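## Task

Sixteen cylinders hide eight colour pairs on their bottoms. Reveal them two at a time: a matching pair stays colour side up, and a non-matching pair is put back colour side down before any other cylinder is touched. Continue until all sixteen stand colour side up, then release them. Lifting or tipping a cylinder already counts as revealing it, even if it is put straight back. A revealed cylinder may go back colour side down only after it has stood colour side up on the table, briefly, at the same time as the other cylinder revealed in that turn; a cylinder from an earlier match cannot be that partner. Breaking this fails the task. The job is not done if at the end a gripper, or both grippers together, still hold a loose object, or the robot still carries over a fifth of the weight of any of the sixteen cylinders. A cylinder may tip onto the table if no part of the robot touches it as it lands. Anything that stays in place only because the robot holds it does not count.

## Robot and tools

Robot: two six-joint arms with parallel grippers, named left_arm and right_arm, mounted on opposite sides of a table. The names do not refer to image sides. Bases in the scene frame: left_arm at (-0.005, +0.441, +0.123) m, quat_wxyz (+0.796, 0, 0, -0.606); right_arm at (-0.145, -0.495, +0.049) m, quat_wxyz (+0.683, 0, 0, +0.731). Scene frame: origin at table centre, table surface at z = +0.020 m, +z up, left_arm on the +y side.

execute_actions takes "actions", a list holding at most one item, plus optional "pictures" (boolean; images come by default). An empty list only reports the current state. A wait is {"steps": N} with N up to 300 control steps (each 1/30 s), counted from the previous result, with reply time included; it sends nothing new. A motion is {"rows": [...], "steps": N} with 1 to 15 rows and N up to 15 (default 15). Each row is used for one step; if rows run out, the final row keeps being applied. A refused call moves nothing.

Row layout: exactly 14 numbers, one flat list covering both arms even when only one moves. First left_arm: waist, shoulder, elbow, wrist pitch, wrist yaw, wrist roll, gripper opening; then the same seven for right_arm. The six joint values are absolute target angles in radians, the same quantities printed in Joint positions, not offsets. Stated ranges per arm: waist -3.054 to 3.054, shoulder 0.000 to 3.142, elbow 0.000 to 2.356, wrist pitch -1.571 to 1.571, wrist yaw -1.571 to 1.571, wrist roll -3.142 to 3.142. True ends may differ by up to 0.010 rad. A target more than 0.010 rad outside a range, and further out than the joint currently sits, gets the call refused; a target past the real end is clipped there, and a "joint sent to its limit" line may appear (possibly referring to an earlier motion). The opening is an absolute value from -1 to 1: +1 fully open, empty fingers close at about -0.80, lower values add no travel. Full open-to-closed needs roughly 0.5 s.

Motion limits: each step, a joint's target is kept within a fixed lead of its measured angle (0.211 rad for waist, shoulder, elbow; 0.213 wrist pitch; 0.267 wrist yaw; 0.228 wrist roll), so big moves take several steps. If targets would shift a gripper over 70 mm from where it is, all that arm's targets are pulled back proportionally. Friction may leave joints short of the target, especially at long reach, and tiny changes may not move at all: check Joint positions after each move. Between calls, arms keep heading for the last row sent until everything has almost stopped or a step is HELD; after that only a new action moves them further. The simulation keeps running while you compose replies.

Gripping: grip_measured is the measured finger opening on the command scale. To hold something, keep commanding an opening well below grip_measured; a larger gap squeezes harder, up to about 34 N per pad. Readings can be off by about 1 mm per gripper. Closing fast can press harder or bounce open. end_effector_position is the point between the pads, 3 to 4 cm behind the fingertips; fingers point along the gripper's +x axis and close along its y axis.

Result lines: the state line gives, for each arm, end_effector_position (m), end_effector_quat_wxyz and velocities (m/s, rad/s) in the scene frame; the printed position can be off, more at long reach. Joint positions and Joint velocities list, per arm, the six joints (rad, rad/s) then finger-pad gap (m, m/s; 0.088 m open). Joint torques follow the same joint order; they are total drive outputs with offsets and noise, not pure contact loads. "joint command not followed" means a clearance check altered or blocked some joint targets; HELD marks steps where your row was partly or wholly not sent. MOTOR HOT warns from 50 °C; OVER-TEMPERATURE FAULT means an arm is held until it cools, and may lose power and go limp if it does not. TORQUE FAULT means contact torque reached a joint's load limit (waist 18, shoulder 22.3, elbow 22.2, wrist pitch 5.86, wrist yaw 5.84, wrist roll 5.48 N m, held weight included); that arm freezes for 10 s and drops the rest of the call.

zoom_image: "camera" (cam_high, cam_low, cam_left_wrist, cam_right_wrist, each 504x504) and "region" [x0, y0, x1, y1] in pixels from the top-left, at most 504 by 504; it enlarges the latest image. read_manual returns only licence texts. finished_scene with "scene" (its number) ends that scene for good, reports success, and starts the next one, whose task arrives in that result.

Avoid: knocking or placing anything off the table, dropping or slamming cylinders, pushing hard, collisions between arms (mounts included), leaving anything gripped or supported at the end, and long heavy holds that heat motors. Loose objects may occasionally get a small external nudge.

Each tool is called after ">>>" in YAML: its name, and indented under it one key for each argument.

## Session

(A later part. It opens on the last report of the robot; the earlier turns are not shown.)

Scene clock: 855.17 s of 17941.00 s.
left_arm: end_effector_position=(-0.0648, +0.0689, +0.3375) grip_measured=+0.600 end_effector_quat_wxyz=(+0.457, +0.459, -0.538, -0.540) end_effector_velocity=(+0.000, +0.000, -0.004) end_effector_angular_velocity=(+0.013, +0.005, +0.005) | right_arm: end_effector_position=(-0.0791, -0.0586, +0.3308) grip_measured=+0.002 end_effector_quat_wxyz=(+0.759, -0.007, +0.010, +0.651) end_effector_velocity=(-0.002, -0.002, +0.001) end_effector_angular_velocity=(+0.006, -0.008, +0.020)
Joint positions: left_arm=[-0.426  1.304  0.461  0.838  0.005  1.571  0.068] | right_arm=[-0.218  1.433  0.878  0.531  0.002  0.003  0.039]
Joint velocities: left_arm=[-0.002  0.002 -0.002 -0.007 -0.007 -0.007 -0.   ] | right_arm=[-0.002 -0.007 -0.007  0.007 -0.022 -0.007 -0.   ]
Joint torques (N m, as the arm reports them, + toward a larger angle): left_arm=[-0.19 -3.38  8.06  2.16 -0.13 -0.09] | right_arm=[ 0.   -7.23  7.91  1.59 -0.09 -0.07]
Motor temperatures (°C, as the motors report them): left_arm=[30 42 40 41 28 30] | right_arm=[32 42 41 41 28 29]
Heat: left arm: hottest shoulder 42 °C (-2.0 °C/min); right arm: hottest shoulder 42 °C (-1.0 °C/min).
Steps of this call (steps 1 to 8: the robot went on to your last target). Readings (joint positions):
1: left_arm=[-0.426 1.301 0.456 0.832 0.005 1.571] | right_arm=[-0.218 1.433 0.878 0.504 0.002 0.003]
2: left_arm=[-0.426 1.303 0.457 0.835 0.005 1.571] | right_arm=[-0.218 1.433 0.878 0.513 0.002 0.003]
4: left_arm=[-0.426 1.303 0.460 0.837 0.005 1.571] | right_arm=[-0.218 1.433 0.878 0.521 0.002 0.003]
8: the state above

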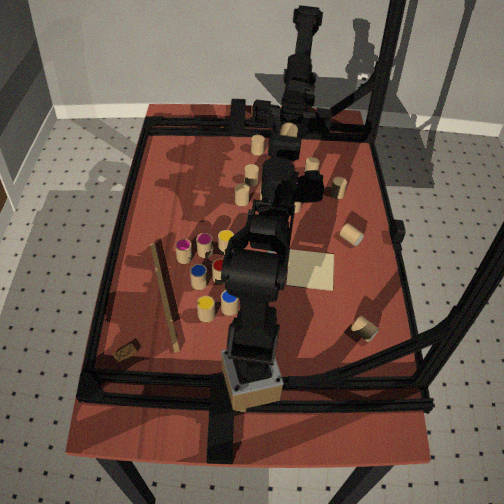

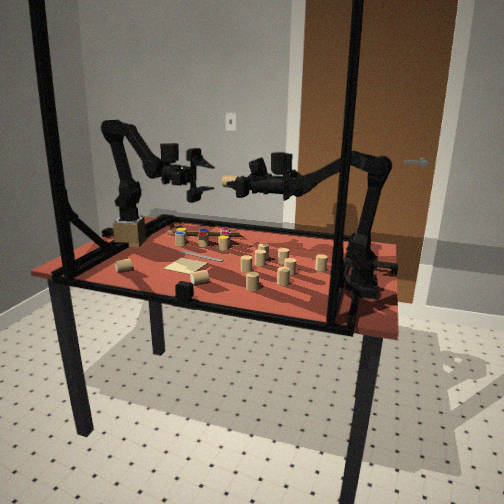

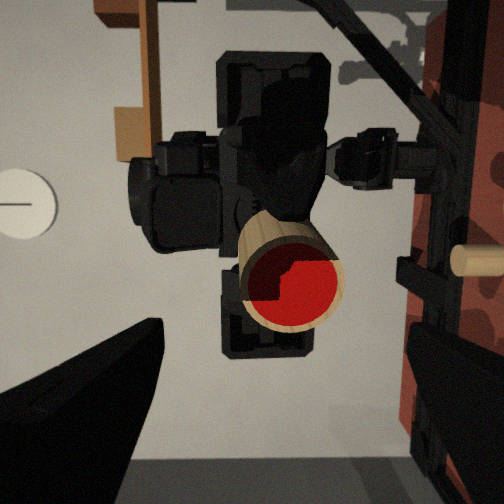

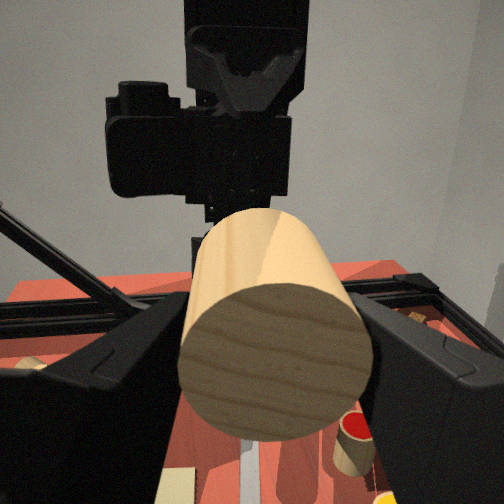

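>>> execute_actions:
  actions:
    - {"rows":[[-0.428,1.4,0.545,0.86,0,1.571,0.6,-0.218,1.427,0.882,0.548,0,0,-0.3],[-0.428,1.4,0.545,0.86,0,1.571,0.6,-0.218,1.427,0.882,0.548,0,0,-0.3],[-0.428,1.4,0.545,0.86,0,1.571,0.6,-0.218,1.427,0.882,0.548,0,0,-0.3],[-0.428,1.49,0.62,0.876,0,1.571,0.6,-0.218,1.427,0.882,0.548,0,0,-0.3],[-0.428,1.49,0.62,0.876,0,1.571,0.6,-0.218,1.427,0.882,0.548,0,0,-0.3],[-0.428,1.49,0.62,0.876,0,1.571,0.6,-0.218,1.427,0.882,0.548,0,0,-0.3],[-0.428,1.588,0.7,0.892,0,1.571,0.6,-0.218,1.427,0.882,0.548,0,0,-0.3],[-0.428,1.588,0.7,0.892,0,1.571,0.6,-0.218,1.427,0.882,0.548,0,0,-0.3],[-0.428,1.588,0.7,0.892,0,1.571,0.6,-0.218,1.427,0.882,0.548,0,0,-0.3],[-0.428,1.588,0.7,0.892,0,1.571,0.6,-0.218,1.427,0.882,0.548,0,0,-0.3],[-0.428,1.588,0.7,0.892,0,1.571,0.6,-0.218,1.427,0.882,0.548,0,0,-0.3],[-0.428,1.588,0.7,0.892,0,1.571,0.1,-0.218,1.427,0.882,0.548,0,0,-0.3]],"steps":15}
  pictures: false

>>> execute_actions:
  actions:
    - {"rows":[[-0.428,1.588,0.7,0.892,0,1.571,0,-0.218,1.427,0.882,0.548,0,0,-0.3],[-0.428,1.588,0.7,0.892,0,1.571,-0.3,-0.218,1.427,0.882,0.548,0,0,-0.3],[-0.428,1.588,0.7,0.892,0,1.571,-0.3,-0.218,1.427,0.882,0.548,0,0,-0.3],[-0.428,1.588,0.7,0.892,0,1.571,-0.3,-0.218,1.427,0.882,0.548,0,0,-0.3],[-0.428,1.588,0.7,0.892,0,1.571,-0.3,-0.218,1.427,0.882,0.548,0,0,-0.3],[-0.428,1.588,0.7,0.892,0,1.571,-0.3,-0.218,1.427,0.882,0.548,0,0,0.5],[-0.428,1.588,0.7,0.892,0,1.571,-0.3,-0.218,1.427,0.882,0.548,0,0,0.5],[-0.428,1.588,0.7,0.892,0,1.571,-0.3,-0.218,1.427,0.882,0.548,0,0,0.5],[-0.428,1.588,0.7,0.892,0,1.571,-0.3,-0.218,1.427,0.882,0.548,0,0,0.5],[-0.428,1.588,0.7,0.892,0,1.571,-0.3,-0.218,1.427,0.882,0.548,0,0,0.5],[-0.428,1.47,0.6,0.872,0,1.571,-0.3,-0.218,1.427,0.882,0.548,0,0,0.5],[-0.428,1.47,0.6,0.872,0,1.571,-0.3,-0.218,1.427,0.882,0.548,0,0,0.5],[-0.428,1.47,0.6,0.872,0,1.571,-0.3,-0.218,1.427,0.882,0.548,0,0,0.5],[-0.428,1.31,0.47,0.84,0,1.571,-0.3,-0.218,1.427,0.882,0.548,0,0,0.5]],"steps":15}
  pictures: false

>>> execute_actions:
  actions:
    - {"rows":[[-0.428,1.31,0.47,0.84,0,1.571,-0.3,-0.218,1.2,0.8,0.4,0,0,0.5],[-0.428,1.31,0.47,0.84,0,1.571,-0.3,-0.218,1.2,0.8,0.4,0,0,0.5],[-0.2,1.31,0.7,-0.86,0,1.571,-0.3,-0.74,1.2,0.85,-1.178,0,0,0.45]],"steps":15}
  pictures: false

>>> execute_actions:
  actions:
    - {"rows":[[-0.2,1.7,1.1,-0.86,0,1.571,-0.3,-0.74,1.2,0.85,-1.178,0,0,0.45],[-0.2,1.7,1.1,-0.86,0,1.571,-0.3,-0.74,1.2,0.85,-1.178,0,0,0.45],[-0.2,1.7,1.1,-0.86,0,1.571,-0.3,-0.74,1.2,0.85,-1.178,0,0,0.45],[-0.2,1.7,1.1,-0.86,0,1.571,-0.3,-0.74,1.2,0.85,-1.178,0,0,0.45],[-0.2,1.7,1.1,-0.86,0,1.571,-0.3,-0.74,1.2,0.85,-1.178,0,0,0.45],[-0.2,1.7,1.1,-0.86,0,1.571,-0.3,-0.74,1.2,0.85,-1.178,0,0,0.45],[-0.2,1.7,1.1,-0.86,0,1.571,-0.3,-0.74,1.2,0.85,-1.178,0,0,0.45],[-0.2,1.7,1.1,-0.86,0,1.571,-0.3,-0.74,1.312,0.923,-1.178,0,0,0.45],[-0.2,1.7,1.1,-0.86,0,1.571,-0.3,-0.74,1.312,0.923,-1.178,0,0,0.45],[-0.2,1.7,1.1,-0.86,0,1.571,-0.3,-0.74,1.312,0.923,-1.178,0,0,0.45],[-0.2,1.82,1.11,-0.861,0,1.571,-0.3,-0.74,1.312,0.923,-1.178,0,0,0.45]],"steps":15}
  pictures: false

>>> execute_actions:
  actions:
    - {"rows":[[-0.2,1.82,1.11,-0.861,0,1.571,-0.3,-0.74,1.312,0.923,-1.178,0,0,0.45],[-0.2,1.82,1.11,-0.861,0,1.571,-0.3,-0.74,1.312,0.923,-1.178,0,0,0.45],[-0.2,1.87,1.07,-0.77,0,1.571,-0.3,-0.74,1.312,0.923,-1.178,0,0,0.45],[-0.2,1.87,1.07,-0.77,0,1.571,-0.3,-0.74,1.312,0.923,-1.178,0,0,0.45],[-0.2,1.87,1.07,-0.77,0,1.571,-0.3,-0.74,1.312,0.923,-1.178,0,0,0.45],[-0.2,1.92,1.032,-0.683,0,1.571,-0.3,-0.74,1.312,0.923,-1.178,0,0,0.45],[-0.2,1.92,1.032,-0.683,0,1.571,-0.3,-0.74,1.312,0.923,-1.178,0,0,0.45],[-0.2,1.92,1.032,-0.683,0,1.571,-0.3,-0.74,1.312,0.923,-1.178,0,0,0.45],[-0.2,1.953,1.009,-0.627,0,1.571,-0.3,-0.74,1.312,0.923,-1.178,0,0,0.45],[-0.2,1.953,1.009,-0.627,0,1.571,-0.3,-0.74,1.312,0.923,-1.178,0,0,0.45],[-0.2,1.953,1.009,-0.627,0,1.571,-0.3,-0.74,1.312,0.923,-1.178,0,0,0.45],[-0.2,1.97,0.997,-0.598,0,1.571,-0.3,-0.74,1.312,0.923,-1.178,0,0,0.45]],"steps":15}

Scene clock: 871.40 s of 17941.00 s.
left_arm: end_effector_position=(-0.0750, +0.0049, +0.3367) grip_measured=+0.188 end_effector_quat_wxyz=(+0.457, +0.459, -0.538, -0.540) end_effector_velocity=(-0.003, -0.006, +0.021) end_effector_angular_velocity=(-0.059, +0.017, +0.000) | right_arm: end_effector_position=(-0.0791, -0.0586, +0.3343) grip_measured=+0.002 end_effector_quat_wxyz=(+0.759, -0.002, +0.004, +0.651) end_effector_velocity=(+0.002, -0.001, -0.003) end_effector_angular_velocity=(-0.020, -0.019, -0.010)
Joint positions: left_arm=[-0.426  1.581  0.688  0.889  0.005  1.571  0.048] | right_arm=[-0.218  1.432  0.879  0.545  0.002  0.002  0.039]
Joint velocities: left_arm=[-0.007  0.002  0.042  0.022 -0.007 -0.007 -0.098] | right_arm=[-0.002 -0.002  0.002 -0.022  0.007 -0.022 -0.   ]
Joint torques (N m, as the arm reports them, + toward a larger angle): left_arm=[-0.16 -5.15  7.9   2.18 -0.12 -0.08] | right_arm=[ 0.04 -7.22  7.88  1.63 -0.07 -0.05]
Motor temperatures (°C, as the motors report them): left_arm=[30 41 41 43 28 30] | right_arm=[32 41 42 42 28 29]
Heat: left arm: hottest wrist pitch 43 °C (+0.0 °C/min); right arm: hottest elbow 42 °C (+0.0 °C/min).
Steps of this call (steps 1 to 30: the robot went on to your last target; steps 31 to 472: nothing new was sent; steps 473 to 487: all 15 steps of this action). Readings (joint positions):
473: left_arm=[-0.426 1.320 0.473 0.842 0.005 1.571] | right_arm=[-0.218 1.432 0.878 0.535 0.002 0.002]
474: left_arm=[-0.426 1.343 0.493 0.849 0.005 1.571] | right_arm=[-0.218 1.432 0.879 0.538 0.002 0.002]
476: left_arm=[-0.426 1.391 0.535 0.857 0.005 1.571] | right_arm=[-0.218 1.432 0.879 0.543 0.002 0.002]
480: left_arm=[-0.426 1.513 0.638 0.881 0.005 1.571] | right_arm=[-0.218 1.432 0.879 0.544 0.002 0.002]
487: the state above

Scene clock: 871.90 s of 17941.00 s.
left_arm: end_effector_position=(-0.0693, +0.0407, +0.3372) grip_measured=+0.027 end_effector_quat_wxyz=(+0.455, +0.461, -0.536, -0.541) end_effector_velocity=(+0.058, +0.379, -0.003) end_effector_angular_velocity=(-0.011, +0.009, -0.010) | right_arm: end_effector_position=(-0.0791, -0.0585, +0.3347) grip_measured=+0.487 end_effector_quat_wxyz=(+0.759, -0.001, +0.003, +0.651) end_effector_velocity=(+0.002, -0.002, +0.000) end_effector_angular_velocity=(-0.004, -0.007, +0.000)
Joint positions: left_arm=[-0.426  1.429  0.56   0.856  0.004  1.571  0.04 ] | right_arm=[-0.218  1.432  0.879  0.547  0.001  0.003  0.063]
Joint velocities: left_arm=[-0.002 -1.619 -1.35  -0.256  0.007 -0.007 -0.   ] | right_arm=[-0.007 -0.007 -0.002 -0.007 -0.007 -0.007  0.007]
Joint torques (N m, as the arm reports them, + toward a larger angle): left_arm=[-0.17 -5.29  7.38  2.27 -0.12 -0.09] | right_arm=[ 0.   -7.21  7.84  1.48 -0.08 -0.04]
Motor temperatures (°C, as the motors report them): left_arm=[30 41 41 43 28 30] | right_arm=[32 41 42 42 28 29]
Heat: left arm: hottest wrist pitch 43 °C (+0.0 °C/min); right arm: hottest elbow 42 °C (+0.0 °C/min).
Steps of this call (steps 1 to 15: all 15 steps of this action). Readings (joint positions):
1: left_arm=[-0.426 1.581 0.689 0.889 0.005 1.571] | right_arm=[-0.218 1.432 0.879 0.545 0.002 0.002]
2: left_arm=[-0.426 1.581 0.690 0.889 0.005 1.571] | right_arm=[-0.218 1.432 0.878 0.547 0.002 0.002]
4: left_arm=[-0.426 1.581 0.691 0.890 0.005 1.571] | right_arm=[-0.218 1.432 0.879 0.546 0.001 0.002]
8: left_arm=[-0.426 1.582 0.691 0.890 0.005 1.571] | right_arm=[-0.218 1.432 0.879 0.547 0.001 0.002]
15: the state above

Scene clock: 872.40 s of 17941.00 s.
left_arm: end_effector_position=(+0.0205, +0.0714, +0.2716) grip_measured=+0.026 end_effector_quat_wxyz=(+0.360, +0.633, -0.316, -0.608) end_effector_velocity=(-0.016, +0.232, -0.359) end_effector_angular_velocity=(+1.962, +0.125, -0.000) | right_arm: end_effector_position=(+0.0715, -0.2209, +0.2368) grip_measured=+0.450 end_effector_quat_wxyz=(+0.853, -0.141, +0.290, +0.411) end_effector_velocity=(-0.149, -0.218, -0.341) end_effector_angular_velocity=(-1.538, +1.232, -0.032)
Joint positions: left_arm=[-0.201  1.31   0.697  0.039 -0.003  1.571  0.04 ] | right_arm=[-0.735  1.209  0.852 -0.301  0.005  0.001  0.061]
Joint velocities: left_arm=[-0.002 -0.002  0.002 -1.971 -0.007  0.007 -0.001] | right_arm=[-0.066 -0.002 -0.002 -1.971 -0.037 -0.007 -0.   ]
Joint torques (N m, as the arm reports them, + toward a larger angle): left_arm=[ 0.03 -4.43  7.77  1.8   0.17 -0.08] | right_arm=[ 0.14 -5.93  7.29  1.1  -0.17 -0.01]
Motor temperatures (°C, as the motors report them): left_arm=[30 41 42 43 28 30] | right_arm=[32 41 42 42 28 29]
Heat: left arm: hottest wrist pitch 43 °C (+0.0 °C/min); right arm: hottest elbow 42 °C (+0.0 °C/min).
Steps of this call (steps 1 to 15: all 15 steps of this action). Readings (joint positions):
1: left_arm=[-0.426 1.383 0.524 0.852 0.004 1.571] | right_arm=[-0.218 1.404 0.871 0.513 0.001 0.002]
2: left_arm=[-0.426 1.353 0.503 0.851 0.004 1.571] | right_arm=[-0.218 1.358 0.847 0.462 0.001 0.002]
4: left_arm=[-0.369 1.333 0.554 0.745 0.019 1.571] | right_arm=[-0.276 1.277 0.830 0.365 -0.017 0.001]
8: left_arm=[-0.216 1.316 0.679 0.505 -0.005 1.571] | right_arm=[-0.507 1.212 0.852 0.149 -0.002 0.001]
15: the state above

Scene clock: 872.90 s of 17941.00 s.
left_arm: end_effector_position=(+0.0167, +0.1268, +0.1527) grip_measured=+0.025 end_effector_quat_wxyz=(+0.037, +0.708, +0.012, -0.705) end_effector_velocity=(-0.013, +0.159, -0.159) end_effector_angular_velocity=(+1.025, +0.078, +0.005) | right_arm: end_effector_position=(-0.0180, -0.3348, +0.1497) grip_measured=+0.450 end_effector_quat_wxyz=(+0.645, -0.305, +0.628, +0.311) end_effector_velocity=(-0.034, -0.039, +0.012) end_effector_angular_velocity=(-0.195, +0.182, +0.005)
Joint positions: left_arm=[-0.201  1.804  1.1   -0.831 -0.004  1.571  0.04 ] | right_arm=[-0.738  1.303  0.906 -1.148  0.003  0.001  0.061]
Joint velocities: left_arm=[-0.002  0.486 -0.051 -0.491  0.007 -0.007 -0.   ] | right_arm=[-0.002  0.017  0.066 -0.315 -0.022 -0.007 -0.   ]
Joint torques (N m, as the arm reports them, + toward a larger angle): left_arm=[ 0.06 -8.18  7.32  0.86  0.19  0.  ] | right_arm=[-0.27 -3.45  7.69  0.04 -0.12  0.  ]
Motor temperatures (°C, as the motors report them): left_arm=[30 41 42 43 28 30] | right_arm=[32 41 42 42 28 29]
Heat: left arm: hottest wrist pitch 43 °C (+0.0 °C/min); right arm: hottest elbow 42 °C (+0.0 °C/min).
Steps of this call (steps 1 to 15: all 15 steps of this action). Readings (joint positions):
1: left_arm=[-0.201 1.343 0.731 -0.048 -0.003 1.571] | right_arm=[-0.736 1.209 0.852 -0.366 0.004 0.001]
2: left_arm=[-0.201 1.401 0.789 -0.110 -0.003 1.571] | right_arm=[-0.736 1.209 0.852 -0.433 0.003 0.001]
4: left_arm=[-0.201 1.536 0.922 -0.231 -0.003 1.571] | right_arm=[-0.736 1.209 0.852 -0.565 0.003 0.001]
8: left_arm=[-0.201 1.676 1.066 -0.485 -0.003 1.571] | right_arm=[-0.737 1.222 0.860 -0.836 0.003 0.001]
15: the state above

Scene clock: 873.40 s of 17941.00 s.
left_arm: end_effector_position=(+0.0164, +0.1317, +0.0861) grip_measured=+0.024 end_effector_quat_wxyz=(+0.023, +0.708, +0.026, -0.705) end_effector_velocity=(-0.002, +0.013, -0.018) end_effector_angular_velocity=(+0.042, -0.004, -0.000) | right_arm: end_effector_position=(-0.0206, -0.3381, +0.1513) grip_measured=+0.450 end_effector_quat_wxyz=(+0.639, -0.308, +0.635, +0.308) end_effector_velocity=(-0.002, +0.003, -0.001) end_effector_angular_velocity=(+0.016, +0.016, +0.005)
Joint positions: left_arm=[-0.201  1.963  1.003 -0.614 -0.004  1.571  0.04 ] | right_arm=[-0.738  1.303  0.913 -1.176  0.003  0.001  0.061]
Joint velocities: left_arm=[-0.007  0.037 -0.042  0.037 -0.007 -0.007 -0.   ] | right_arm=[-0.002  0.002 -0.002  0.007 -0.022 -0.007 -0.   ]
Joint torques (N m, as the arm reports them, + toward a larger angle): left_arm=[ 0.03 -6.38  4.57  0.8   0.2  -0.04] | right_arm=[-0.21 -3.25  7.28  0.   -0.13  0.01]
Motor temperatures (°C, as the motors report them): left_arm=[30 41 42 42 28 30] | right_arm=[32 41 42 42 28 29]
Heat: left arm: hottest elbow 42 °C (-1.0 °C/min); right arm: hottest elbow 42 °C (+0.0 °C/min).
Steps of this call (steps 1 to 15: all 15 steps of this action). Readings (joint positions):
1: left_arm=[-0.201 1.816 1.099 -0.842 -0.004 1.571] | right_arm=[-0.738 1.303 0.909 -1.157 0.003 0.001]
2: left_arm=[-0.201 1.821 1.099 -0.847 -0.004 1.571] | right_arm=[-0.738 1.303 0.911 -1.164 0.003 0.001]
4: left_arm=[-0.201 1.832 1.091 -0.808 -0.004 1.571] | right_arm=[-0.738 1.303 0.912 -1.170 0.003 0.001]
8: left_arm=[-0.201 1.886 1.059 -0.716 -0.004 1.571] | right_arm=[-0.738 1.303 0.913 -1.175 0.003 0.001]
15: the state above

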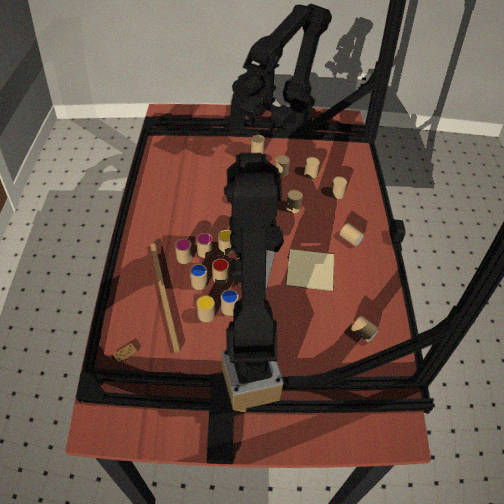

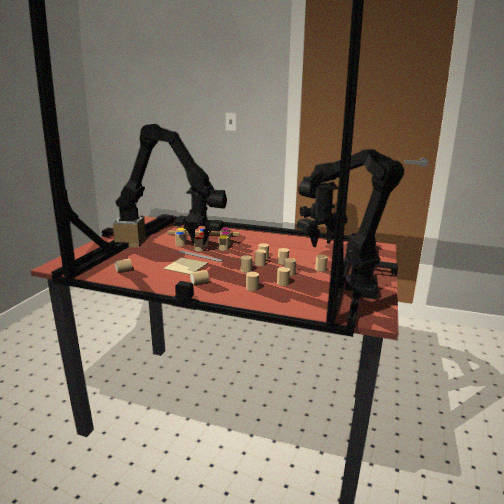

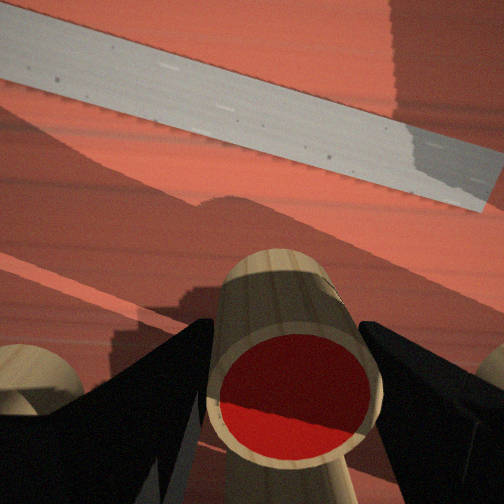

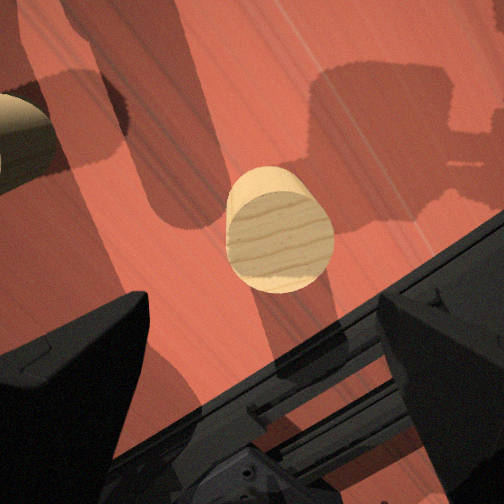

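>>> execute_actions:
  actions: []

Scene clock: 891.97 s of 17941.00 s.
left_arm: end_effector_position=(+0.0166, +0.1292, +0.0855) grip_measured=+0.018 end_effector_quat_wxyz=(+0.027, +0.708, +0.022, -0.705) end_effector_velocity=(-0.002, +0.002, +0.000) end_effector_angular_velocity=(+0.007, +0.008, -0.010) | right_arm: end_effector_position=(-0.0203, -0.3378, +0.1514) grip_measured=+0.450 end_effector_quat_wxyz=(+0.638, -0.308, +0.635, +0.308) end_effector_velocity=(-0.007, -0.000, +0.000) end_effector_angular_velocity=(+0.005, +0.042, +0.005)
Joint positions: left_arm=[-0.2    1.964  1.001 -0.599 -0.003  1.571  0.04 ] | right_arm=[-0.738  1.305  0.915 -1.176  0.003  0.001  0.061]
Joint velocities: left_arm=[-0.002 -0.002 -0.002 -0.007  0.007  0.007 -0.   ] | right_arm=[-0.002  0.002  0.002 -0.022 -0.037 -0.007  0.   ]
Joint torques (N m, as the arm reports them, + toward a larger angle): left_arm=[ 0.04 -6.09  4.38  0.5   0.21 -0.03] | right_arm=[-0.15 -3.47  7.13  0.04 -0.11 -0.01]
Motor temperatures (°C, as the motors report them): left_arm=[30 43 40 40 28 30] | right_arm=[32 39 42 40 28 29]
Heat: left arm: hottest shoulder 43 °C (-1.0 °C/min); right arm: hottest elbow 42 °C (+0.0 °C/min).
Steps of this call (steps 1 to 30: the robot went on to your last target; steps 31 to 557: nothing new was sent). Readings (joint positions):
1: left_arm=[-0.201 1.964 1.001 -0.612 -0.004 1.571] | right_arm=[-0.738 1.303 0.913 -1.176 0.003 0.001]
2: left_arm=[-0.201 1.964 1.001 -0.609 -0.004 1.571] | right_arm=[-0.738 1.303 0.913 -1.176 0.003 0.001]
4: left_arm=[-0.201 1.964 1.001 -0.604 -0.004 1.571] | right_arm=[-0.738 1.303 0.913 -1.176 0.003 0.001]
8: left_arm=[-0.201 1.964 1.001 -0.604 -0.004 1.571] | right_arm=[-0.738 1.303 0.913 -1.176 0.003 0.001]
557: the state above
All arms were judged still, so your last target was given up. Only a new action makes them travel on or press farther. Fingers that are still opening or closing keep moving.

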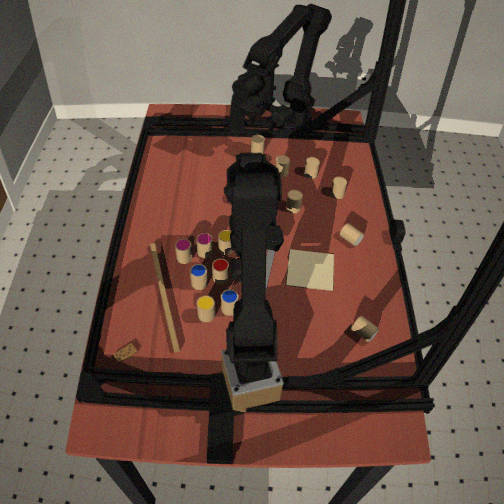

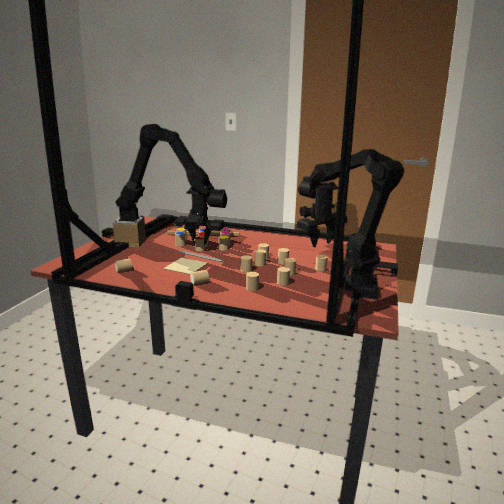

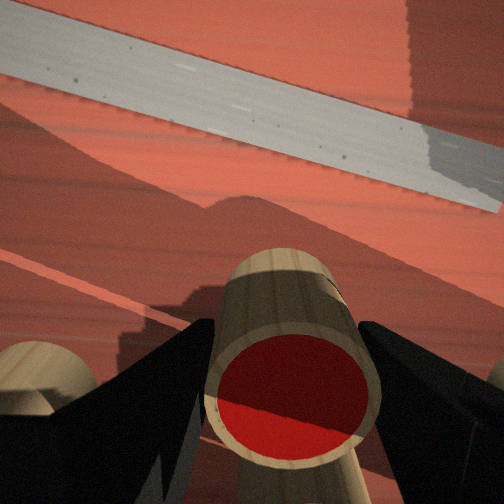

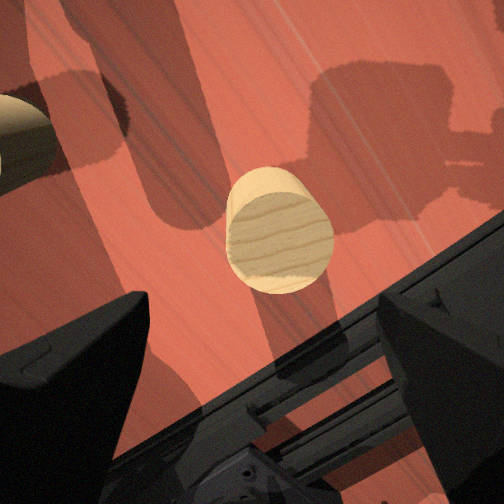

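>>> execute_actions:
  actions:
    - {"rows":[[-0.2,1.973,0.995,-0.596,0,1.571,-0.3,-0.782,1.315,0.923,-1.178,0,-0.3,0.45],[-0.2,1.973,0.995,-0.596,0,1.571,-0.3,-0.782,1.315,0.923,-1.178,0,-0.5,0.45],[-0.2,1.973,0.995,-0.596,0,1.571,0.5,-0.782,1.315,0.923,-1.178,0,-0.5,0.45],[-0.2,1.973,0.995,-0.596,0,1.571,0.5,-0.782,1.315,0.923,-1.178,0,-0.5,0.45],[-0.2,1.973,0.995,-0.596,0,1.571,0.5,-0.782,1.315,0.923,-1.178,0,-0.5,0.45],[-0.2,1.973,0.995,-0.596,0,1.571,0.5,-0.782,1.315,0.923,-1.178,0,-0.5,0.45],[-0.2,1.973,0.995,-0.596,0,1.571,0.5,-0.782,1.345,0.85,-1.075,0,-0.5,0.45],[-0.2,1.92,1.032,-0.683,0,1.571,0.5,-0.782,1.345,0.85,-1.075,0,-0.5,0.45],[-0.2,1.92,1.032,-0.683,0,1.571,0.5,-0.782,1.345,0.85,-1.075,0,-0.5,0.45],[-0.2,1.87,1.07,-0.77,0,1.571,0.5,-0.782,1.378,0.775,-0.968,0,-0.5,0.45],[-0.2,1.87,1.07,-0.77,0,1.571,0.5,-0.782,1.378,0.775,-0.968,0,-0.5,0.45],[-0.2,1.82,1.11,-0.861,0,1.571,0.5,-0.782,1.378,0.775,-0.968,0,-0.5,0.45],[-0.2,1.82,1.11,-0.861,0,1.571,0.5,-0.782,1.378,0.775,-0.968,0,-0.5,0.45]],"steps":15}

Scene clock: 897.07 s of 17941.00 s.
left_arm: end_effector_position=(+0.0165, +0.1313, +0.1398) grip_measured=+0.496 end_effector_quat_wxyz=(+0.023, +0.708, +0.026, -0.706) end_effector_velocity=(+0.005, -0.100, +0.216) end_effector_angular_velocity=(-0.544, -0.030, +0.005) | right_arm: end_effector_position=(-0.0126, -0.3408, +0.1066) grip_measured=+0.450 end_effector_quat_wxyz=(+0.549, -0.443, +0.553, +0.443) end_effector_velocity=(-0.003, -0.001, -0.041) end_effector_angular_velocity=(+0.018, -0.005, +0.039)
Joint positions: left_arm=[-0.2    1.842  1.092 -0.824 -0.003  1.571  0.063] | right_arm=[-0.779  1.373  0.782 -0.986 -0.001 -0.494  0.061]
Joint velocities: left_arm=[-0.002 -0.476  0.354 -0.286  0.007 -0.007  0.002] | right_arm=[ 0.002  0.037 -0.144  0.198 -0.007 -0.037 -0.   ]
Joint torques (N m, as the arm reports them, + toward a larger angle): left_arm=[ 0.04 -5.35  4.9   0.04  0.18 -0.02] | right_arm=[-0.21 -4.26  6.24  0.38 -0.04 -0.09]
Motor temperatures (°C, as the motors report them): left_arm=[30 43 40 39 28 30] | right_arm=[32 39 42 40 28 29]
Heat: left arm: hottest shoulder 43 °C (-1.0 °C/min); right arm: hottest elbow 42 °C (+0.0 °C/min).
Steps of this call (steps 1 to 138: nothing new was sent; steps 139 to 153: all 15 steps of this action). Readings (joint positions):
139: left_arm=[-0.200 1.964 1.001 -0.599 -0.003 1.571] | right_arm=[-0.743 1.306 0.916 -1.177 0.001 -0.051]
140: left_arm=[-0.200 1.964 1.001 -0.599 -0.003 1.571] | right_arm=[-0.755 1.306 0.916 -1.177 -0.000 -0.125]
142: left_arm=[-0.200 1.964 1.001 -0.599 -0.003 1.571] | right_arm=[-0.772 1.306 0.916 -1.177 -0.001 -0.265]
146: left_arm=[-0.200 1.962 1.005 -0.614 -0.003 1.571] | right_arm=[-0.778 1.312 0.895 -1.122 -0.001 -0.450]
153: the state above

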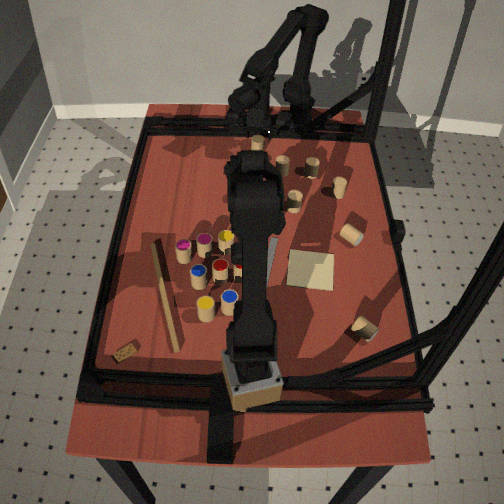

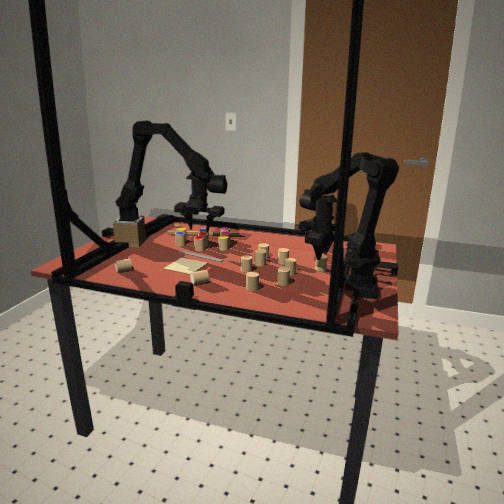

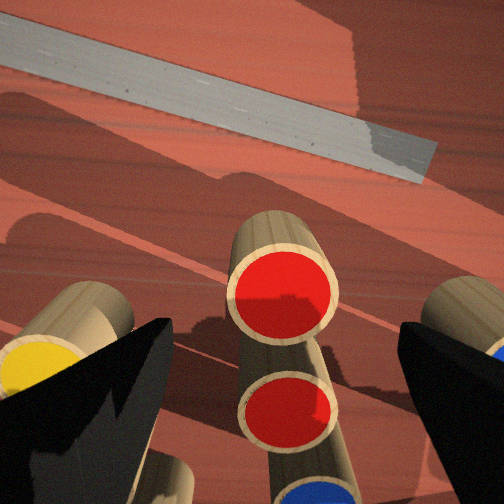

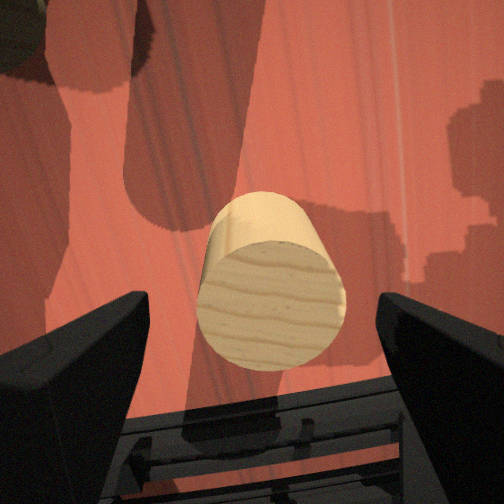

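Fine. Descend and grip.

>>> execute_actions:
  actions:
    - {"rows":[[-0.3,1.6,1.0,-0.8,0,1.571,0.5,-0.785,1.415,0.7,-0.86,0,-0.5,0.45],[-0.3,1.6,1.0,-0.8,0,1.571,0.5,-0.785,1.415,0.7,-0.86,0,-0.5,0.45],[-0.3,1.6,1.0,-0.8,0,1.571,0.5,-0.785,1.415,0.7,-0.86,0,-0.5,0.45],[-0.3,1.6,1.0,-0.8,0,1.571,0.5,-0.785,1.415,0.7,-0.86,0,-0.5,0.45],[-0.428,1.31,0.7,-0.5,0,1.571,0.5,-0.785,1.415,0.7,-0.86,0,-0.5,0.45],[-0.428,1.31,0.7,-0.5,0,1.571,0.5,-0.785,1.415,0.7,-0.86,0,-0.5,0.45],[-0.428,1.31,0.7,-0.5,0,1.571,0.5,-0.785,1.415,0.7,-0.86,0,-0.5,0.1],[-0.428,1.31,0.7,-0.5,0,1.571,0.5,-0.785,1.415,0.7,-0.86,0,-0.5,0.1],[-0.428,1.31,0.7,-0.5,0,1.571,0.5,-0.785,1.415,0.7,-0.86,0,-0.5,0.1],[-0.428,1.1,0.5,0.2,0,1.571,0.5,-0.785,1.415,0.7,-0.86,0,-0.5,0.1],[-0.428,1.1,0.5,0.2,0,1.571,0.5,-0.785,1.415,0.7,-0.86,0,-0.5,0.0],[-0.428,1.1,0.5,0.2,0,1.571,0.5,-0.785,1.415,0.7,-0.86,0,-0.5,-0.3]],"steps":15}
  pictures: false

>>> execute_actions:
  actions:
    - {"rows":[[-0.428,1.1,0.35,0.75,0,1.571,0.55,-0.785,1.378,0.775,-0.968,0,-0.5,-0.3],[-0.428,1.1,0.35,0.75,0,1.571,0.55,-0.785,1.378,0.775,-0.968,0,-0.5,-0.3],[-0.428,1.1,0.35,0.75,0,1.571,0.55,-0.785,1.345,0.85,-1.075,0,-0.5,-0.3],[-0.428,1.1,0.35,0.75,0,1.571,0.55,-0.785,1.345,0.85,-1.075,0,-0.5,-0.3],[-0.428,1.1,0.35,0.75,0,1.571,0.55,-0.785,1.315,0.923,-1.178,0,-0.5,-0.3],[-0.428,1.1,0.35,0.75,0,1.571,0.55,-0.785,1.315,0.923,-1.178,0,-0.5,-0.3],[-0.428,1.1,0.35,0.75,0,1.571,0.55,-0.785,1.3,1.05,-1.178,0,-0.3,-0.3],[-0.428,1.1,0.35,0.75,0,1.571,0.55,-0.785,1.3,1.05,-1.178,0,-0.3,-0.3],[-0.428,1.1,0.35,0.75,0,1.571,0.55,-0.785,1.3,1.05,-1.178,0,0,-0.3],[-0.428,1.1,0.35,0.75,0,1.571,0.55,-0.218,1.4,1.1,0.53,0,0,-0.3]],"steps":15}
  pictures: false

>>> execute_actions:
  actions:
    - {"rows":[[-0.428,1.1,0.35,0.75,0,1.571,0.55,-0.218,1.4,1.1,0.53,0,0,-0.3]],"steps":10}
  pictures: false

>>> execute_actions:
  actions:
    - {"rows":[[-0.428,1.31,0.47,0.84,0,1.571,0.55,-0.218,1.424,0.885,0.54,0,0,-0.3]],"steps":15}
  pictures: false

>>> execute_actions:
  actions:
    - {"steps":8}

Scene clock: 910.33 s of 17941.00 s.
left_arm: end_effector_position=(-0.0516, +0.1482, +0.2193) grip_measured=+0.500 end_effector_quat_wxyz=(+0.217, +0.631, -0.318, -0.673) end_effector_velocity=(-0.035, -0.228, +0.257) end_effector_angular_velocity=(-1.913, +0.300, +0.008) | right_arm: end_effector_position=(-0.0118, -0.3410, +0.0820) grip_measured=+0.004 end_effector_quat_wxyz=(+0.553, -0.442, +0.550, +0.443) end_effector_velocity=(+0.001, +0.002, +0.001) end_effector_angular_velocity=(+0.014, -0.002, -0.010)
Joint positions: left_arm=[-0.425  1.13   0.522 -0.183  0.001  1.57   0.064] | right_arm=[-0.783  1.409  0.705 -0.862 -0.001 -0.498  0.039]
Joint velocities: left_arm=[-0.002 -0.281 -0.315  1.971 -0.007 -0.007  0.   ] | right_arm=[-0.002 -0.002  0.002  0.007 -0.007  0.007  0.   ]
Joint torques (N m, as the arm reports them, + toward a larger angle): left_arm=[-0.22 -3.93  7.61  2.09  0.05 -0.07] | right_arm=[-0.24 -3.8   5.22  0.21 -0.05 -0.06]
Motor temperatures (°C, as the motors report them): left_arm=[30 44 40 38 28 30] | right_arm=[32 38 41 39 28 29]
Heat: left arm: hottest shoulder 44 °C (+2.0 °C/min); right arm: hottest elbow 41 °C (+0.0 °C/min).
Steps of this call (steps 1 to 30: the robot went on to your last target; steps 31 to 100: nothing new was sent; then 9.43 s passed at rest; steps 101 to 115: all 15 steps of this action). Readings (joint positions):
101: left_arm=[-0.208 1.790 1.089 -0.834 -0.005 1.571] | right_arm=[-0.780 1.377 0.768 -0.944 -0.001 -0.498]
102: left_arm=[-0.230 1.748 1.056 -0.823 -0.006 1.571] | right_arm=[-0.781 1.381 0.752 -0.907 -0.001 -0.498]
104: left_arm=[-0.279 1.659 1.020 -0.825 -0.002 1.571] | right_arm=[-0.782 1.399 0.727 -0.886 -0.001 -0.498]
108: left_arm=[-0.405 1.416 0.810 -0.591 0.002 1.571] | right_arm=[-0.783 1.409 0.705 -0.867 -0.001 -0.498]
115: the state above

Scene clock: 910.83 s of 17941.00 s.
left_arm: end_effector_position=(-0.0583, +0.1060, +0.3314) grip_measured=+0.550 end_effector_quat_wxyz=(+0.449, +0.469, -0.529, -0.546) end_effector_velocity=(+0.003, +0.000, +0.109) end_effector_angular_velocity=(-0.469, +0.081, +0.020) | right_arm: end_effector_position=(-0.0133, -0.2070, +0.2008) grip_measured=+0.004 end_effector_quat_wxyz=(+0.706, -0.309, +0.432, +0.469) end_effector_velocity=(-0.350, +0.547, +0.100) end_effector_angular_velocity=(+1.480, -0.359, +1.198)
Joint positions: left_arm=[-0.426  1.1    0.352  0.712  0.001  1.571  0.066] | right_arm=[-0.495  1.38   1.081 -0.82   0.006 -0.058  0.039]
Joint velocities: left_arm=[-0.002 -0.042  0.002  0.432 -0.022 -0.007  0.   ] | right_arm=[ 1.702  0.237  0.022  1.707 -0.037  0.579  0.   ]
Joint torques (N m, as the arm reports them, + toward a larger angle): left_arm=[-0.29 -2.79  7.04  1.82  0.   -0.08] | right_arm=[ 0.52 -5.85  8.36  0.78 -0.17  0.1 ]
Motor temperatures (°C, as the motors report them): left_arm=[30 44 40 38 28 30] | right_arm=[32 38 41 39 28 29]
Heat: left arm: hottest shoulder 44 °C (+2.0 °C/min); right arm: hottest elbow 41 °C (+0.0 °C/min).
Steps of this call (steps 1 to 15: all 15 steps of this action). Readings (joint positions):
1: left_arm=[-0.425 1.122 0.491 -0.097 0.001 1.570] | right_arm=[-0.783 1.408 0.715 -0.884 -0.001 -0.498]
2: left_arm=[-0.425 1.109 0.457 -0.027 0.001 1.570] | right_arm=[-0.783 1.406 0.728 -0.920 -0.001 -0.498]
4: left_arm=[-0.425 1.103 0.395 0.086 0.001 1.570] | right_arm=[-0.783 1.387 0.778 -1.006 -0.001 -0.498]
8: left_arm=[-0.426 1.107 0.351 0.342 0.001 1.570] | right_arm=[-0.783 1.332 0.938 -1.148 -0.001 -0.402]
15: the state above

Scene clock: 911.17 s of 17941.00 s.
left_arm: end_effector_position=(-0.0583, +0.1059, +0.3393) grip_measured=+0.550 end_effector_quat_wxyz=(+0.459, +0.459, -0.538, -0.538) end_effector_velocity=(+0.003, +0.000, +0.008) end_effector_angular_velocity=(-0.035, +0.013, +0.020) | right_arm: end_effector_position=(-0.0832, -0.0823, +0.2910) grip_measured=+0.003 end_effector_quat_wxyz=(+0.734, -0.161, +0.185, +0.633) end_effector_velocity=(+0.033, +0.201, +0.377) end_effector_angular_velocity=(+1.941, -0.279, -0.019)
Joint positions: left_arm=[-0.426  1.1    0.352  0.748  0.001  1.571  0.066] | right_arm=[-0.219  1.396  1.086 -0.186 -0.003 -0.004  0.039]
Joint velocities: left_arm=[-0.002 -0.002 -0.002  0.037 -0.022 -0.007 -0.   ] | right_arm=[-0.002 -0.002  0.002  1.956  0.007  0.022 -0.   ]
Joint torques (N m, as the arm reports them, + toward a larger angle): left_arm=[-0.18 -2.94  7.03  2.14  0.02 -0.09] | right_arm=[-0.17 -6.11  9.19  1.56  0.06  0.11]
Motor temperatures (°C, as the motors report them): left_arm=[30 44 40 38 28 30] | right_arm=[32 38 41 39 28 29]
Heat: left arm: hottest shoulder 44 °C (+2.0 °C/min); right arm: hottest elbow 41 °C (+0.0 °C/min).
Steps of this call (steps 1 to 10: all 10 steps of this action). Readings (joint positions):
1: left_arm=[-0.426 1.100 0.352 0.723 0.001 1.571] | right_arm=[-0.438 1.386 1.082 -0.763 0.006 -0.042]
2: left_arm=[-0.426 1.100 0.352 0.729 0.001 1.571] | right_arm=[-0.382 1.391 1.082 -0.706 0.005 -0.031]
4: left_arm=[-0.426 1.100 0.352 0.740 0.001 1.571] | right_arm=[-0.283 1.395 1.082 -0.581 -0.002 -0.017]
8: left_arm=[-0.426 1.100 0.352 0.746 0.001 1.571] | right_arm=[-0.219 1.396 1.085 -0.318 -0.005 -0.006]
10: the state above

Scene clock: 911.67 s of 17941.00 s.
left_arm: end_effector_position=(-0.0642, +0.0688, +0.3375) grip_measured=+0.550 end_effector_quat_wxyz=(+0.458, +0.460, -0.537, -0.539) end_effector_velocity=(-0.002, +0.000, -0.004) end_effector_angular_velocity=(+0.013, +0.005, +0.000) | right_arm: end_effector_position=(-0.0797, -0.0593, +0.3361) grip_measured=+0.003 end_effector_quat_wxyz=(+0.757, -0.006, +0.005, +0.653) end_effector_velocity=(+0.002, -0.001, +0.008) end_effector_angular_velocity=(+0.037, +0.002, -0.000)
Joint positions: left_arm=[-0.426  1.304  0.461  0.838  0.001  1.571  0.066] | right_arm=[-0.219  1.425  0.885  0.525 -0.003 -0.003  0.039]
Joint velocities: left_arm=[-0.007  0.002 -0.002 -0.007 -0.007 -0.007 -0.   ] | right_arm=[-0.007 -0.002 -0.002  0.037 -0.007  0.007 -0.   ]
Joint torques (N m, as the arm reports them, + toward a larger angle): left_arm=[-0.18 -3.43  8.09  2.17  0.   -0.09] | right_arm=[ 0.01 -6.75  7.52  1.68  0.06  0.13]
Motor temperatures (°C, as the motors report them): left_arm=[30 44 40 38 28 30] | right_arm=[32 38 41 39 28 29]
Heat: left arm: hottest shoulder 44 °C (+2.0 °C/min); right arm: hottest elbow 41 °C (+0.0 °C/min).
Steps of this call (steps 1 to 15: all 15 steps of this action). Readings (joint positions):
1: left_arm=[-0.426 1.135 0.368 0.772 0.001 1.571] | right_arm=[-0.219 1.397 1.062 -0.102 -0.003 -0.004]
2: left_arm=[-0.426 1.188 0.399 0.799 0.001 1.571] | right_arm=[-0.219 1.393 1.027 -0.031 -0.003 -0.003]
4: left_arm=[-0.426 1.266 0.445 0.818 0.001 1.571] | right_arm=[-0.219 1.398 0.954 0.086 -0.003 -0.003]
8: left_arm=[-0.426 1.301 0.456 0.832 0.001 1.571] | right_arm=[-0.219 1.436 0.879 0.328 -0.003 -0.003]
15: the state above

Scene clock: 911.93 s of 17941.00 s.
left_arm: end_effector_position=(-0.0642, +0.0687, +0.3372) grip_measured=+0.550 end_effector_quat_wxyz=(+0.458, +0.461, -0.536, -0.539) end_effector_velocity=(+0.000, -0.000, -0.006) end_effector_angular_velocity=(+0.035, +0.017, +0.005) | right_arm: end_effector_position=(-0.0797, -0.0593, +0.3388) grip_measured=+0.003 end_effector_quat_wxyz=(+0.757, -0.002, -0.000, +0.653) end_effector_velocity=(-0.000, -0.002, -0.003) end_effector_angular_velocity=(-0.020, -0.019, +0.005)
Joint positions: left_arm=[-0.426  1.304  0.461  0.838  0.001  1.571  0.066] | right_arm=[-0.219  1.425  0.885  0.537 -0.003 -0.003  0.039]
Joint velocities: left_arm=[-0.002 -0.002  0.002 -0.037 -0.007 -0.022 -0.   ] | right_arm=[-0.002 -0.007 -0.002 -0.022 -0.007 -0.022 -0.   ]
Joint torques (N m, as the arm reports them, + toward a larger angle): left_arm=[-0.21 -3.44  8.09  2.18  0.01 -0.09] | right_arm=[ 0.04 -6.63  7.46  1.57  0.05  0.11]
Motor temperatures (°C, as the motors report them): left_arm=[30 44 40 38 28 30] | right_arm=[32 38 41 39 28 29]
Heat: left arm: hottest shoulder 44 °C (+2.0 °C/min); right arm: hottest elbow 41 °C (+0.0 °C/min).
Steps of this call (steps 1 to 8: the robot went on to your last target). Readings (joint positions):
1: left_arm=[-0.426 1.304 0.461 0.838 0.001 1.571] | right_arm=[-0.219 1.425 0.885 0.526 -0.003 -0.003]
2: left_arm=[-0.426 1.304 0.461 0.838 0.001 1.571] | right_arm=[-0.219 1.425 0.885 0.528 -0.003 -0.003]
4: left_arm=[-0.426 1.304 0.461 0.838 0.001 1.571] | right_arm=[-0.219 1.425 0.885 0.536 -0.003 -0.003]
8: the state above

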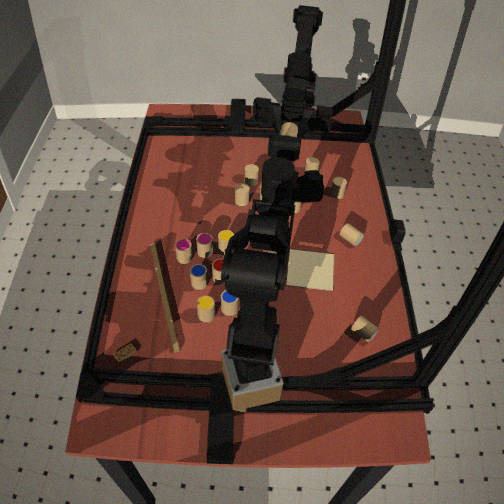

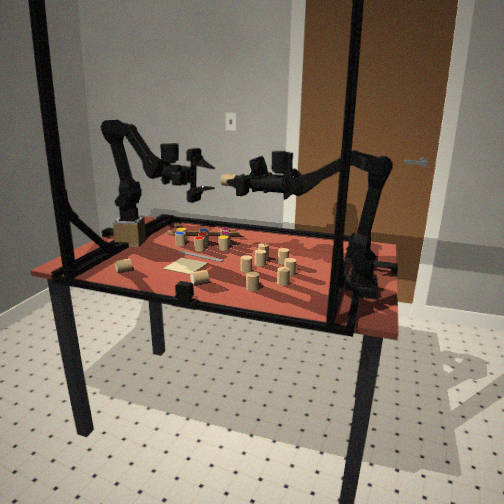

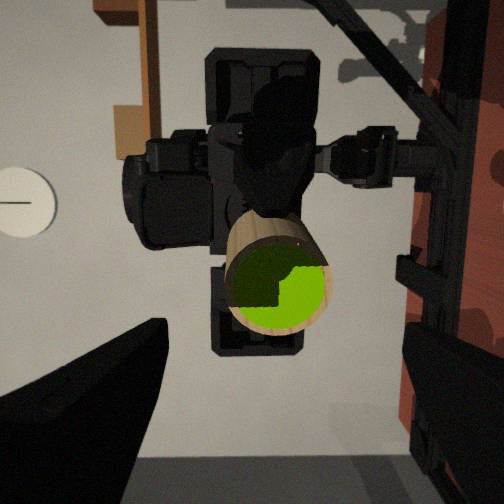

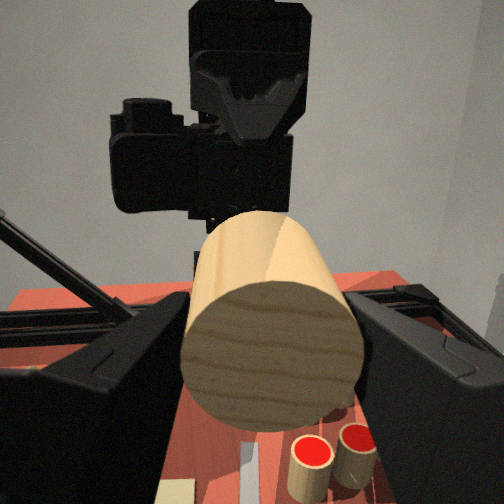

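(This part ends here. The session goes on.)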